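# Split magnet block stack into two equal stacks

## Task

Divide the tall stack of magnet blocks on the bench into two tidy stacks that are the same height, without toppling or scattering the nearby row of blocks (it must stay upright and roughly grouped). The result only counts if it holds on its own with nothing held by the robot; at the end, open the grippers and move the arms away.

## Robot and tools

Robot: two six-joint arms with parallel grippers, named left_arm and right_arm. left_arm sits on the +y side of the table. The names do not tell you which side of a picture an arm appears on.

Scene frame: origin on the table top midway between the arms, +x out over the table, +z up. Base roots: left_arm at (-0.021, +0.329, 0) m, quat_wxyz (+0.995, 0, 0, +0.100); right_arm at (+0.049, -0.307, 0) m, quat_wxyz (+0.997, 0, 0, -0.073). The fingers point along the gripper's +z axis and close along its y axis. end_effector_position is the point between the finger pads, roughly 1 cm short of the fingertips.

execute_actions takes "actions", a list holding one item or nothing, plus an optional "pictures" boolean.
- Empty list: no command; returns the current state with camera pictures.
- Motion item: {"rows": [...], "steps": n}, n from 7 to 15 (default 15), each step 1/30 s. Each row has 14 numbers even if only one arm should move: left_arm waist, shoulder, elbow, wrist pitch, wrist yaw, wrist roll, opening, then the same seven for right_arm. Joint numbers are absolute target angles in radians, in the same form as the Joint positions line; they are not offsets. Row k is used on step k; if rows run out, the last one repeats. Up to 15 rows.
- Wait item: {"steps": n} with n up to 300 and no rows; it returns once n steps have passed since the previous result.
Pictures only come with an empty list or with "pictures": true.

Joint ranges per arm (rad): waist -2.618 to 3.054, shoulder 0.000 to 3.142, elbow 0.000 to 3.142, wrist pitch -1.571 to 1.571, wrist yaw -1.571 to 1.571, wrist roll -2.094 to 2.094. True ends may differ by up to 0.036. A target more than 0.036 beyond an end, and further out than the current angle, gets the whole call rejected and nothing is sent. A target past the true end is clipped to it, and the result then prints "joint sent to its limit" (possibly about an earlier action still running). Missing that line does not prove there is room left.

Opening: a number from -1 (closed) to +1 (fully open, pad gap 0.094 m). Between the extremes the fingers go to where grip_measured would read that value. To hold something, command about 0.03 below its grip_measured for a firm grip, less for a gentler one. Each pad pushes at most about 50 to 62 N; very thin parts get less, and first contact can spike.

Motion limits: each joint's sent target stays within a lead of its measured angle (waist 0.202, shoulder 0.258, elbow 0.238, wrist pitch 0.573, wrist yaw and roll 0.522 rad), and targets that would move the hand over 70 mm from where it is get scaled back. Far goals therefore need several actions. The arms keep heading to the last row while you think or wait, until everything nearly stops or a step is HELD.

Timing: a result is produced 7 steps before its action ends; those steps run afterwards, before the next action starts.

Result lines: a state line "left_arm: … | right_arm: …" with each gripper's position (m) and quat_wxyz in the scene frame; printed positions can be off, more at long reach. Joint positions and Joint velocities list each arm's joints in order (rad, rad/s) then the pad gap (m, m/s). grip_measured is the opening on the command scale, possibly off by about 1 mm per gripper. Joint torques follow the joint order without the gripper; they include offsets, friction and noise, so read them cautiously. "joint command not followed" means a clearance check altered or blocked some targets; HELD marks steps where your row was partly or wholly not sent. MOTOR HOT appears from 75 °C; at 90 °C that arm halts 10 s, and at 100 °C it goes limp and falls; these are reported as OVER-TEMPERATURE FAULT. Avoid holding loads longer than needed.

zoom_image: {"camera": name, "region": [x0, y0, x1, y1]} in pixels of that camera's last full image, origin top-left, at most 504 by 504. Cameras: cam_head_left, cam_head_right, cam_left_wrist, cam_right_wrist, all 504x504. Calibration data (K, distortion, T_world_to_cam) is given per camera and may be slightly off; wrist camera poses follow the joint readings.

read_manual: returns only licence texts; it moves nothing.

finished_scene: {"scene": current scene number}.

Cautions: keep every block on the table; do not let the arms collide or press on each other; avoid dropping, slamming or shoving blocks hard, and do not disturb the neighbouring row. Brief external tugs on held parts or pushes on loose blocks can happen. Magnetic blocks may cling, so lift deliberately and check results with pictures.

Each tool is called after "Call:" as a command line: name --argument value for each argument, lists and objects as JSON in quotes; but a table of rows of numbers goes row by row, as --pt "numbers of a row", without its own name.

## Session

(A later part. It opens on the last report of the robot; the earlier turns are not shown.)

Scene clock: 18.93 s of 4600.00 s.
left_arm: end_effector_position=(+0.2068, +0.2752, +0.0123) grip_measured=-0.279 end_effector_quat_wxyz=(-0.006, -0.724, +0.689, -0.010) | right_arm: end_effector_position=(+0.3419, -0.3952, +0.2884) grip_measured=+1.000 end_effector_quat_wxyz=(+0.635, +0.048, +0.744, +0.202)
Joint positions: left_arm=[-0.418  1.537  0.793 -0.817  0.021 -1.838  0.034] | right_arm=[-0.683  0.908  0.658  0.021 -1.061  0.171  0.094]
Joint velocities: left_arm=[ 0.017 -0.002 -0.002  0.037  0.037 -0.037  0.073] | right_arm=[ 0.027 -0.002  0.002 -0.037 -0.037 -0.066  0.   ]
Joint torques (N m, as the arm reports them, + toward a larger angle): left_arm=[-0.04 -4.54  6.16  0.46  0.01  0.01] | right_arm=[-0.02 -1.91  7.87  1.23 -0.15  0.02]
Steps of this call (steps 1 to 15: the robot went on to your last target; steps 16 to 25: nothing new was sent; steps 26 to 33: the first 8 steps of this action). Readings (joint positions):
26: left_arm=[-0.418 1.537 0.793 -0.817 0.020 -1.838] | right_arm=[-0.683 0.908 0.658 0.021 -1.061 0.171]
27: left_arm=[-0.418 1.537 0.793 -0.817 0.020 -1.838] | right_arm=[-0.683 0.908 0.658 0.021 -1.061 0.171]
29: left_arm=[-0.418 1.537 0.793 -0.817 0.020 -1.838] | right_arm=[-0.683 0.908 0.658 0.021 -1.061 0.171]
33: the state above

Call:
execute_actions --actions '[{"rows": [ [-0.419,1.503,0.842,-0.925,0.020,-1.838,0.3,-0.683,0.908,0.658,0.021,-1.061,0.171,1], [-0.419,1.494,0.862,-0.955,0.020,-1.838,0.3,-0.683,0.908,0.658,0.021,-1.061,0.171,1], [-0.419,1.483,0.884,-0.990,0.020,-1.838,0.3,-0.683,0.908,0.658,0.021,-1.061,0.171,1], [-0.419,1.470,0.906,-1.025,0.020,-1.838,0.3,-0.683,0.908,0.658,0.021,-1.061,0.171,1], [-0.419,1.456,0.928,-1.060,0.020,-1.838,0.35,-0.683,0.908,0.658,0.021,-1.061,0.171,1], [-0.419,1.440,0.948,-1.095,0.020,-1.838,0.4,-0.683,0.908,0.658,0.021,-1.061,0.171,1], [-0.419,1.420,0.966,-1.130,0.020,-1.838,0.4,-0.683,0.908,0.658,0.021,-1.061,0.171,1], [-0.419,1.396,0.980,-1.165,0.020,-1.838,0.4,-0.683,0.908,0.658,0.021,-1.061,0.171,1], [-0.419,1.368,0.990,-1.198,0.020,-1.838,0.4,-0.683,0.908,0.658,0.021,-1.061,0.171,1], [-0.419,1.335,0.997,-1.228,0.020,-1.838,0.4,-0.683,0.908,0.658,0.021,-1.061,0.171,1], [-0.419,1.298,1.000,-1.255,0.020,-1.838,0.4,-0.683,0.908,0.658,0.021,-1.061,0.171,1], [-0.419,1.258,1.000,-1.278,0.020,-1.838,0.4,-0.683,0.908,0.658,0.021,-1.061,0.171,1], [-0.419,1.215,1.000,-1.295,0.020,-1.838,0.4,-0.683,0.908,0.658,0.021,-1.061,0.171,1], [-0.419,1.170,1.000,-1.305,0.020,-1.838,0.4,-0.683,0.908,0.658,0.021,-1.061,0.171,1], [-0.419,1.125,1.000,-1.310,0.020,-1.838,0.4,-0.683,0.908,0.658,0.021,-1.061,0.171,1] ], "steps": 15}]' --pictures true

Scene clock: 21.57 s of 4600.00 s.
left_arm: end_effector_position=(+0.2094, +0.2742, +0.0601) grip_measured=+0.396 end_effector_quat_wxyz=(-0.005, -0.724, +0.689, -0.015) | right_arm: end_effector_position=(+0.3419, -0.3952, +0.2884) grip_measured=+1.000 end_effector_quat_wxyz=(+0.635, +0.048, +0.744, +0.202)
Joint positions: left_arm=[-0.418  1.458  0.926 -1.018  0.023 -1.838  0.066] | right_arm=[-0.683  0.908  0.658  0.021 -1.061  0.171  0.094]
Joint velocities: left_arm=[ 0.007 -0.603  0.584 -0.681 -0.022 -0.007  0.002] | right_arm=[-0.012 -0.017  0.007  0.007 -0.037  0.037  0.   ]
Joint torques (N m, as the arm reports them, + toward a larger angle): left_arm=[-0.01 -6.31  8.26  0.   -0.01  0.02] | right_arm=[-0.01 -1.94  7.85  1.22 -0.15  0.03]
Steps of this call (steps 1 to 7: the last 7 steps of your previous action; steps 8 to 30: the robot went on to your last target; steps 31 to 71: nothing new was sent; steps 72 to 79: the first 8 steps of this action). Readings (joint positions):
72: left_arm=[-0.418 1.536 0.801 -0.882 0.023 -1.838] | right_arm=[-0.683 0.908 0.658 0.021 -1.061 0.171]
73: left_arm=[-0.418 1.533 0.808 -0.892 0.023 -1.838] | right_arm=[-0.683 0.908 0.658 0.021 -1.061 0.171]
75: left_arm=[-0.418 1.520 0.837 -0.928 0.023 -1.838] | right_arm=[-0.683 0.908 0.658 0.021 -1.061 0.171]
79: the state above
camera_calibration (this result's frames):
cam_left_wrist: T_world_to_cam=[[0.96082, 0.277053, 0.0081829, -0.269068], [0.147278, -0.535326, 0.831706, 0.0784148], [0.234807, -0.797915, -0.555155, 0.307135], [0, 0, 0, 1]] pos_world=[0.17486, 0.361591, 0.107491]
cam_right_wrist: T_world_to_cam=[[0.12338, -0.728116, -0.674259, -0.131961], [-0.684326, 0.429629, -0.589167, 0.620247], [0.718663, 0.534104, -0.445261, 0.194762], [0, 0, 0, 1]] pos_world=[0.300764, -0.466582, 0.363173]

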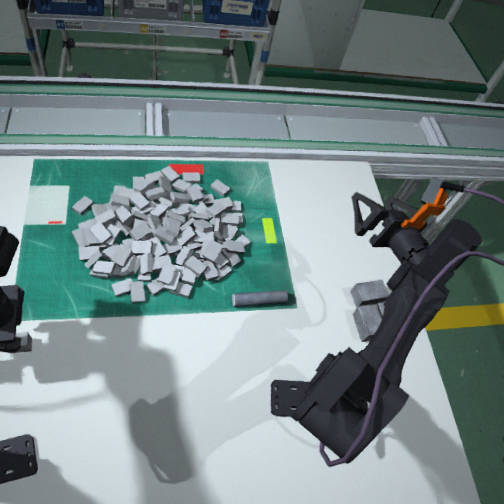

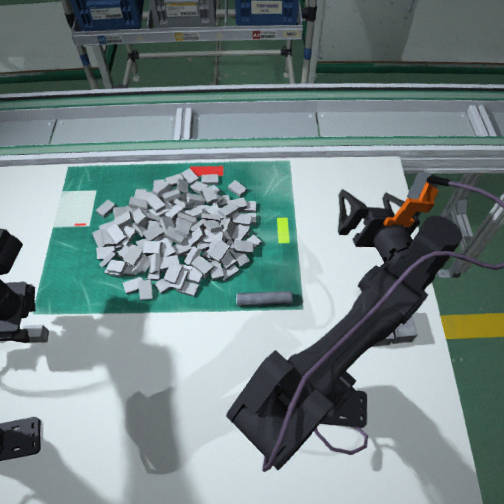

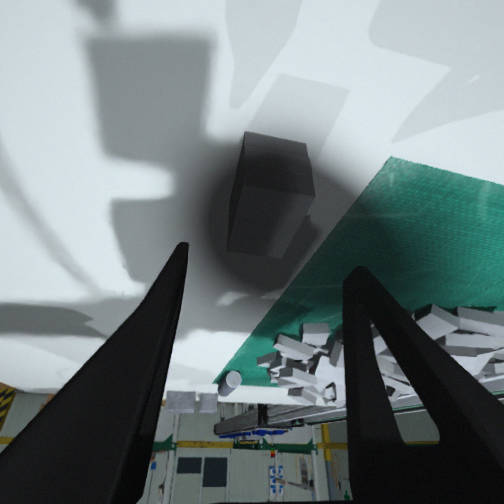

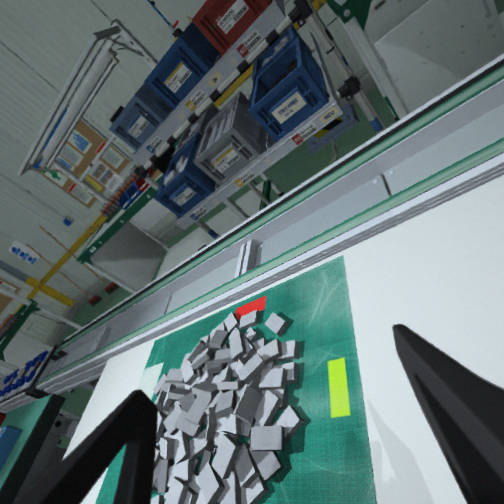

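Call:
execute_actions --actions '[{"rows": [ [-0.410,1.110,1.005,-1.315,0.020,-1.838,0.4,-0.683,0.908,0.658,0.021,-1.061,0.171,1], [-0.390,1.090,1.010,-1.320,0.020,-1.820,0.4,-0.683,0.908,0.658,0.021,-1.061,0.171,1], [-0.360,1.065,1.015,-1.325,0.020,-1.780,0.4,-0.683,0.908,0.658,0.021,-1.061,0.171,1], [-0.320,1.040,1.020,-1.330,0.020,-1.730,0.4,-0.683,0.908,0.658,0.021,-1.061,0.171,1], [-0.270,1.015,1.025,-1.330,0.020,-1.670,0.4,-0.683,0.908,0.658,0.021,-1.061,0.171,1], [-0.210,0.990,1.030,-1.330,0.020,-1.600,0.4,-0.683,0.908,0.658,0.021,-1.061,0.171,1], [-0.145,0.965,1.030,-1.330,0.020,-1.530,0.4,-0.683,0.908,0.658,0.021,-1.061,0.171,1], [-0.080,0.945,1.030,-1.330,0.020,-1.460,0.4,-0.683,0.908,0.658,0.021,-1.061,0.171,1], [-0.015,0.925,1.030,-1.330,0.020,-1.390,0.4,-0.683,0.908,0.658,0.021,-1.061,0.171,1], [0.050,0.910,1.030,-1.330,0.020,-1.325,0.4,-0.683,0.908,0.658,0.021,-1.061,0.171,1], [0.110,0.900,1.030,-1.330,0.020,-1.265,0.4,-0.683,0.908,0.658,0.021,-1.061,0.171,1], [0.165,0.890,1.030,-1.330,0.020,-1.215,0.4,-0.683,0.908,0.658,0.021,-1.061,0.171,1], [0.210,0.885,1.030,-1.330,0.020,-1.175,0.4,-0.683,0.908,0.658,0.021,-1.061,0.171,1], [0.240,0.880,1.030,-1.330,0.020,-1.150,0.4,-0.683,0.908,0.658,0.021,-1.061,0.171,1], [0.255,0.880,1.030,-1.330,0.020,-1.140,0.4,-0.683,0.908,0.658,0.021,-1.061,0.171,1] ], "steps": 15}]'

Call:
execute_actions --actions '[{"steps": 13}]' --pictures true

Scene clock: 22.60 s of 4600.00 s.
left_arm: end_effector_position=(+0.1688, +0.3257, +0.1592) grip_measured=+0.397 end_effector_quat_wxyz=(+0.077, -0.736, +0.664, -0.109) | right_arm: end_effector_position=(+0.3419, -0.3952, +0.2884) grip_measured=+1.000 end_effector_quat_wxyz=(+0.635, +0.048, +0.744, +0.202)
Joint positions: left_arm=[-0.188  1.009  0.996 -1.293  0.034 -1.666  0.066] | right_arm=[-0.683  0.908  0.658  0.021 -1.061  0.171  0.094]
Joint velocities: left_arm=[ 1.81  -0.789  0.139  0.022 -0.051  1.282 -0.   ] | right_arm=[-0.027 -0.012  0.007 -0.037  0.066 -0.037  0.   ]
Joint torques (N m, as the arm reports them, + toward a larger angle): left_arm=[-0.11 -2.22  9.4   0.62 -0.11  0.08] | right_arm=[-0.05 -1.95  7.88  1.23 -0.14  0.03]
Steps of this call (steps 1 to 7: the last 7 steps of your previous action; steps 8 to 23: the robot went on to your last target; steps 24 to 31: the first 8 steps of this action). Readings (joint positions):
24: left_arm=[-0.418 1.123 0.985 -1.285 0.023 -1.838] | right_arm=[-0.683 0.908 0.658 0.021 -1.061 0.171]
25: left_arm=[-0.415 1.122 0.985 -1.286 0.025 -1.836] | right_arm=[-0.683 0.908 0.658 0.021 -1.061 0.171]
27: left_arm=[-0.382 1.104 0.985 -1.288 0.029 -1.811] | right_arm=[-0.683 0.908 0.658 0.021 -1.061 0.171]
31: the state above

Scene clock: 23.03 s of 4600.00 s.
left_arm: end_effector_position=(+0.1442, +0.4037, +0.1806) grip_measured=+0.397 end_effector_quat_wxyz=(+0.168, -0.716, +0.673, -0.079) | right_arm: end_effector_position=(+0.3419, -0.3952, +0.2884) grip_measured=+1.000 end_effector_quat_wxyz=(+0.635, +0.048, +0.744, +0.202)
Joint positions: left_arm=[ 0.245  0.896  1.009 -1.313  0.025 -1.192  0.066] | right_arm=[-0.683  0.908  0.658  0.021 -1.061  0.171  0.094]
Joint velocities: left_arm=[ 0.012  0.007  0.012 -0.051 -0.037  0.227  0.   ] | right_arm=[ 0.007 -0.002  0.002  0.007  0.037  0.007  0.   ]
Joint torques (N m, as the arm reports them, + toward a larger angle): left_arm=[ 0.79 -1.19  8.91  1.07 -0.04  0.13] | right_arm=[-0.06 -1.95  7.91  1.23 -0.14  0.04]
Kept back: nothing.
Steps of this call (steps 1 to 7: the last 7 steps of your previous action; steps 8 to 13: the robot went on to your last target). Readings (joint positions):
1: left_arm=[-0.124 0.983 1.001 -1.294 0.033 -1.615] | right_arm=[-0.683 0.908 0.658 0.021 -1.061 0.171]
2: left_arm=[-0.059 0.958 1.005 -1.294 0.033 -1.560] | right_arm=[-0.683 0.908 0.658 0.021 -1.061 0.171]
4: left_arm=[0.067 0.921 1.009 -1.296 0.030 -1.451] | right_arm=[-0.683 0.908 0.658 0.021 -1.061 0.171]
8: left_arm=[0.230 0.896 1.009 -1.306 0.025 -1.280] | right_arm=[-0.683 0.908 0.658 0.021 -1.061 0.171]
13: the state above
camera_calibration (this result's frames):
cam_left_wrist: T_world_to_cam=[[0.893378, 0.26425, 0.363384, -0.292574], [-0.104869, -0.663795, 0.740526, 0.161823], [0.436897, -0.699678, -0.565308, 0.425764], [0, 0, 0, 1]] pos_world=[0.0923345, 0.482628, 0.227171]
cam_right_wrist: T_world_to_cam=[[0.12338, -0.728116, -0.674259, -0.131961], [-0.684326, 0.429629, -0.589167, 0.620247], [0.718663, 0.534104, -0.445261, 0.194762], [0, 0, 0, 1]] pos_world=[0.300764, -0.466582, 0.363173]

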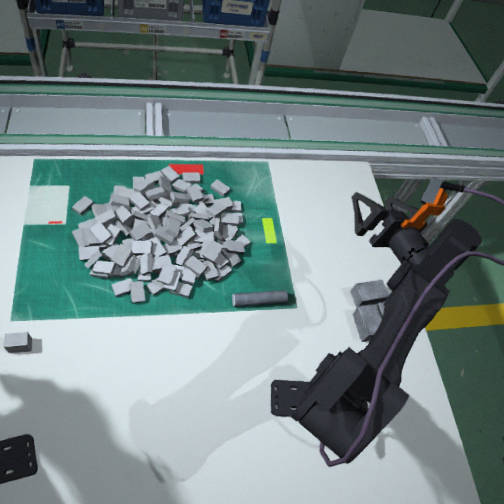

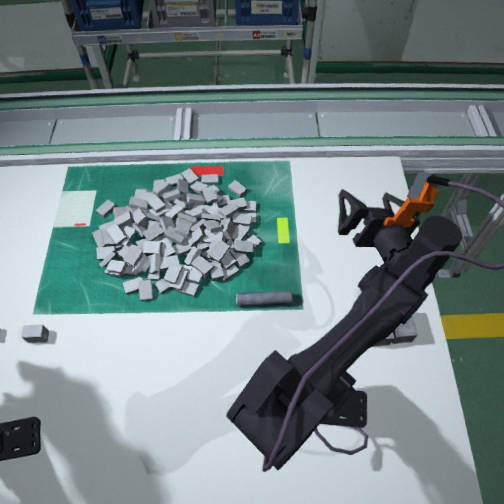

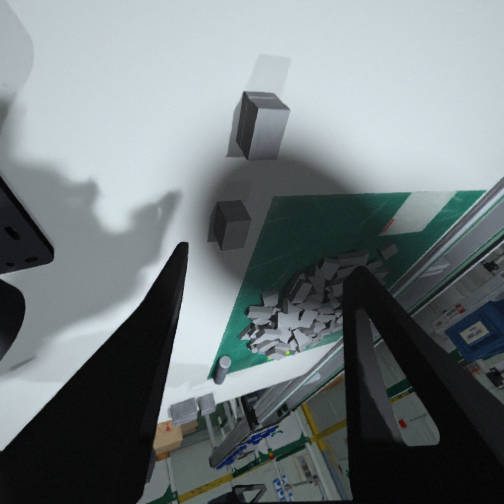

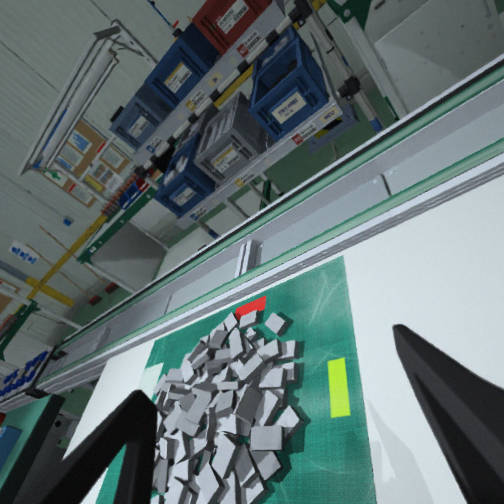

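Call:
zoom_image --camera "cam_left_wrist" --region '[170, 50, 350, 270]'

Call:
zoom_image --camera "cam_head_right" --region '[0, 305, 80, 365]'

Call:
zoom_image --camera "cam_head_left" --region '[330, 260, 430, 360]'

Region (170, 50, 350, 270) of cam_left_wrist's 504x504 image, scaled by 2.291, with more detail than that image has; it fills the left 412 columns of this view, and the rest is white.

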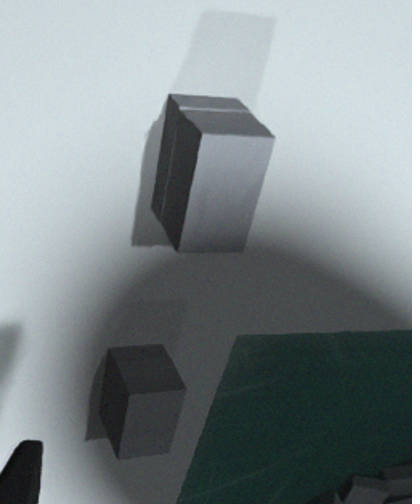

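Region (0, 305, 80, 365) of cam_head_right's 504x504 image, scaled by 6.300, with more detail than that image has; it fills the top 378 rows of this view, and the rest is white.

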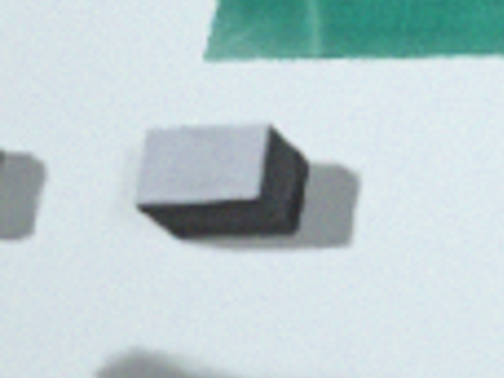

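Region (330, 260, 430, 360) of cam_head_left's 504x504 image, scaled by 5.040, with more detail than that image has.

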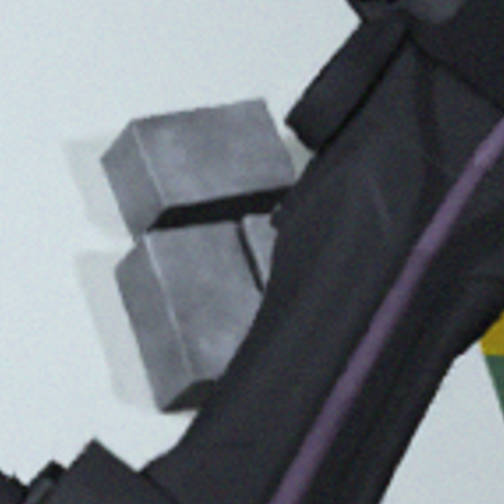

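Call:
zoom_image --camera "cam_left_wrist" --region '[220, 80, 300, 170]'

Call:
zoom_image --camera "cam_left_wrist" --region '[200, 190, 265, 260]'

Region (220, 80, 300, 170) of cam_left_wrist's 504x504 image, scaled by 5.600, with more detail than that image has.

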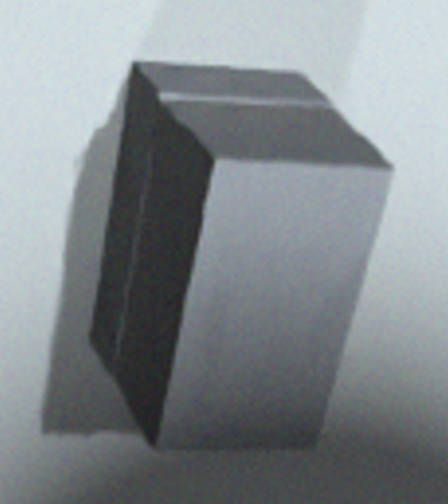

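Region (200, 190, 265, 260) of cam_left_wrist's 504x504 image, scaled by 7.200, with more detail than that image has; it fills the left 468 columns of this view, and the rest is white.

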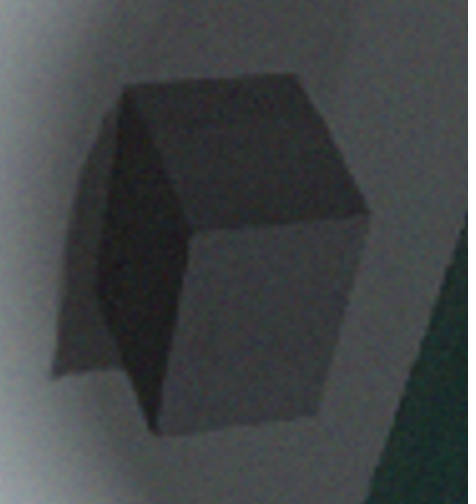

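Call:
execute_actions --actions '[{"rows": [ [0.255,0.890,1.015,-1.315,-0.03,-1.150,0.4,-0.683,0.908,0.658,0.021,-1.061,0.171,1], [0.265,0.890,1.015,-1.315,-0.10,-1.150,0.4,-0.683,0.908,0.658,0.021,-1.061,0.171,1], [0.280,0.890,1.015,-1.315,-0.18,-1.150,0.4,-0.683,0.908,0.658,0.021,-1.061,0.171,1], [0.300,0.890,1.015,-1.315,-0.27,-1.150,0.4,-0.683,0.908,0.658,0.021,-1.061,0.171,1], [0.320,0.890,1.015,-1.315,-0.36,-1.150,0.4,-0.683,0.908,0.658,0.021,-1.061,0.171,1], [0.340,0.890,1.015,-1.315,-0.44,-1.150,0.4,-0.683,0.908,0.658,0.021,-1.061,0.171,1], [0.355,0.890,1.015,-1.315,-0.51,-1.150,0.4,-0.683,0.908,0.658,0.021,-1.061,0.171,1], [0.365,0.890,1.015,-1.315,-0.56,-1.150,0.4,-0.683,0.908,0.658,0.021,-1.061,0.171,1], [0.370,0.890,1.015,-1.315,-0.60,-1.150,0.4,-0.683,0.908,0.658,0.021,-1.061,0.171,1] ], "steps": 15}]'

Call:
execute_actions --actions '[{"steps": 8}]' --pictures true

Scene clock: 26.40 s of 4600.00 s.
left_arm: end_effector_position=(+0.1055, +0.4645, +0.1874) grip_measured=+0.397 end_effector_quat_wxyz=(-0.216, +0.743, -0.627, -0.082) | right_arm: end_effector_position=(+0.3419, -0.3952, +0.2884) grip_measured=+1.000 end_effector_quat_wxyz=(+0.635, +0.048, +0.744, +0.202)
Joint positions: left_arm=[ 0.334  0.896  1.009 -1.316 -0.293 -1.15   0.066] | right_arm=[-0.683  0.908  0.658  0.021 -1.061  0.171  0.094]
Joint velocities: left_arm=[ 0.462  0.017  0.012  0.081 -1.707  0.022 -0.001] | right_arm=[ 0.012 -0.017 -0.017 -0.022 -0.007  0.022  0.   ]
Joint torques (N m, as the arm reports them, + toward a larger angle): left_arm=[ 0.2  -0.48  7.53  1.24 -0.27  0.  ] | right_arm=[-0.02 -1.92  7.91  1.23 -0.16  0.03]
Steps of this call (steps 1 to 30: the robot went on to your last target; steps 31 to 90: nothing new was sent; then 0.10 s passed at rest; steps 91 to 98: the first 8 steps of this action). Readings (joint positions):
91: left_arm=[0.245 0.896 1.009 -1.316 0.020 -1.150] | right_arm=[-0.683 0.908 0.658 0.021 -1.061 0.171]
92: left_arm=[0.247 0.896 1.009 -1.316 0.004 -1.150] | right_arm=[-0.683 0.908 0.658 0.021 -1.061 0.171]
94: left_arm=[0.263 0.896 1.009 -1.316 -0.064 -1.150] | right_arm=[-0.683 0.908 0.658 0.021 -1.061 0.171]
98: the state above

Scene clock: 26.67 s of 4600.00 s.
left_arm: end_effector_position=(+0.0759, +0.4975, +0.2032) grip_measured=+0.397 end_effector_quat_wxyz=(-0.244, +0.748, -0.586, -0.196) | right_arm: end_effector_position=(+0.3419, -0.3952, +0.2884) grip_measured=+1.000 end_effector_quat_wxyz=(+0.635, +0.048, +0.744, +0.202)
Joint positions: left_arm=[ 0.361  0.896  1.009 -1.316 -0.532 -1.15   0.066] | right_arm=[-0.683  0.908  0.658  0.021 -1.061  0.171  0.094]
Joint velocities: left_arm=[-0.012 -0.012 -0.002 -0.051 -0.286  0.037  0.001] | right_arm=[-0.032 -0.002 -0.007  0.007 -0.066  0.022  0.   ]
Joint torques (N m, as the arm reports them, + toward a larger angle): left_arm=[ 0.68 -0.5   7.52  1.18 -0.57  0.01] | right_arm=[-0.01 -1.93  7.9   1.24 -0.13  0.03]
Kept back: nothing.
Steps of this call (steps 1 to 7: the last 7 steps of your previous action; step 8: the robot went on to your last target). Readings (joint positions):
1: left_arm=[0.347 0.896 1.009 -1.316 -0.350 -1.150] | right_arm=[-0.683 0.908 0.658 0.021 -1.061 0.171]
2: left_arm=[0.356 0.896 1.009 -1.316 -0.399 -1.150] | right_arm=[-0.683 0.908 0.658 0.021 -1.061 0.171]
4: left_arm=[0.361 0.896 1.009 -1.316 -0.465 -1.150] | right_arm=[-0.683 0.908 0.658 0.021 -1.061 0.171]
8: the state above
camera_calibration (this result's frames):
cam_left_wrist: T_world_to_cam=[[0.890865, 0.368426, 0.265749, -0.296314], [0.268666, -0.899039, 0.345755, 0.369051], [0.366304, -0.236623, -0.899906, 0.376995], [0, 0, 0, 1]] pos_world=[0.0267292, 0.530167, 0.290404]
cam_right_wrist: T_world_to_cam=[[0.12338, -0.728116, -0.674259, -0.131961], [-0.684326, 0.429629, -0.589167, 0.620247], [0.718663, 0.534104, -0.445261, 0.194762], [0, 0, 0, 1]] pos_world=[0.300764, -0.466582, 0.363173]

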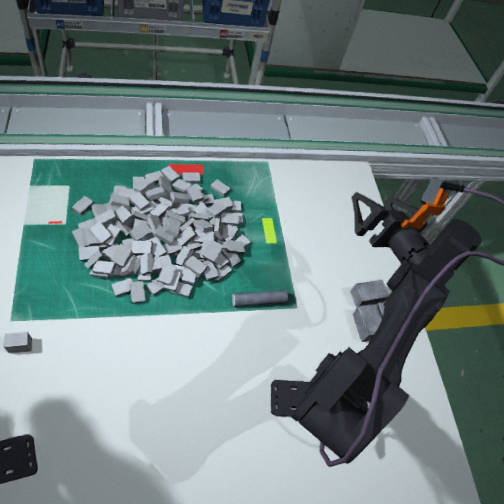

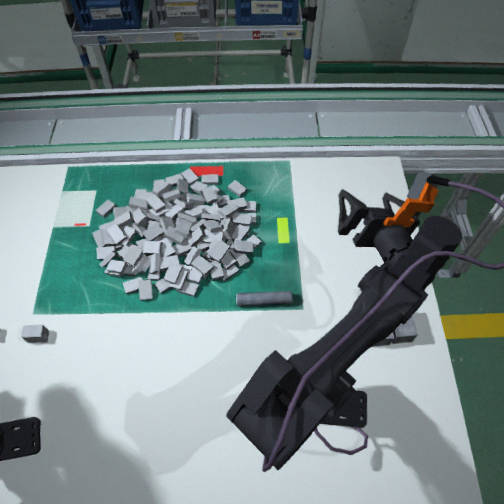

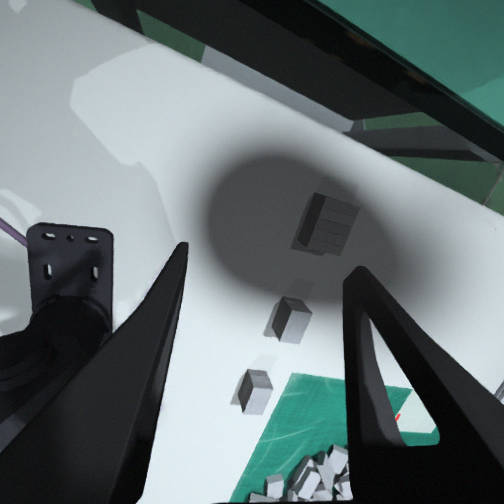

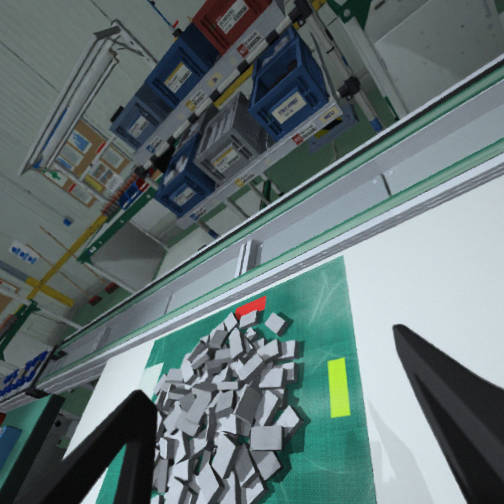

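The row is standing together, both three-block stacks are neat, and the arm is clear.

Call:
finished_scene --scene 2

The scene is finished: the task was done.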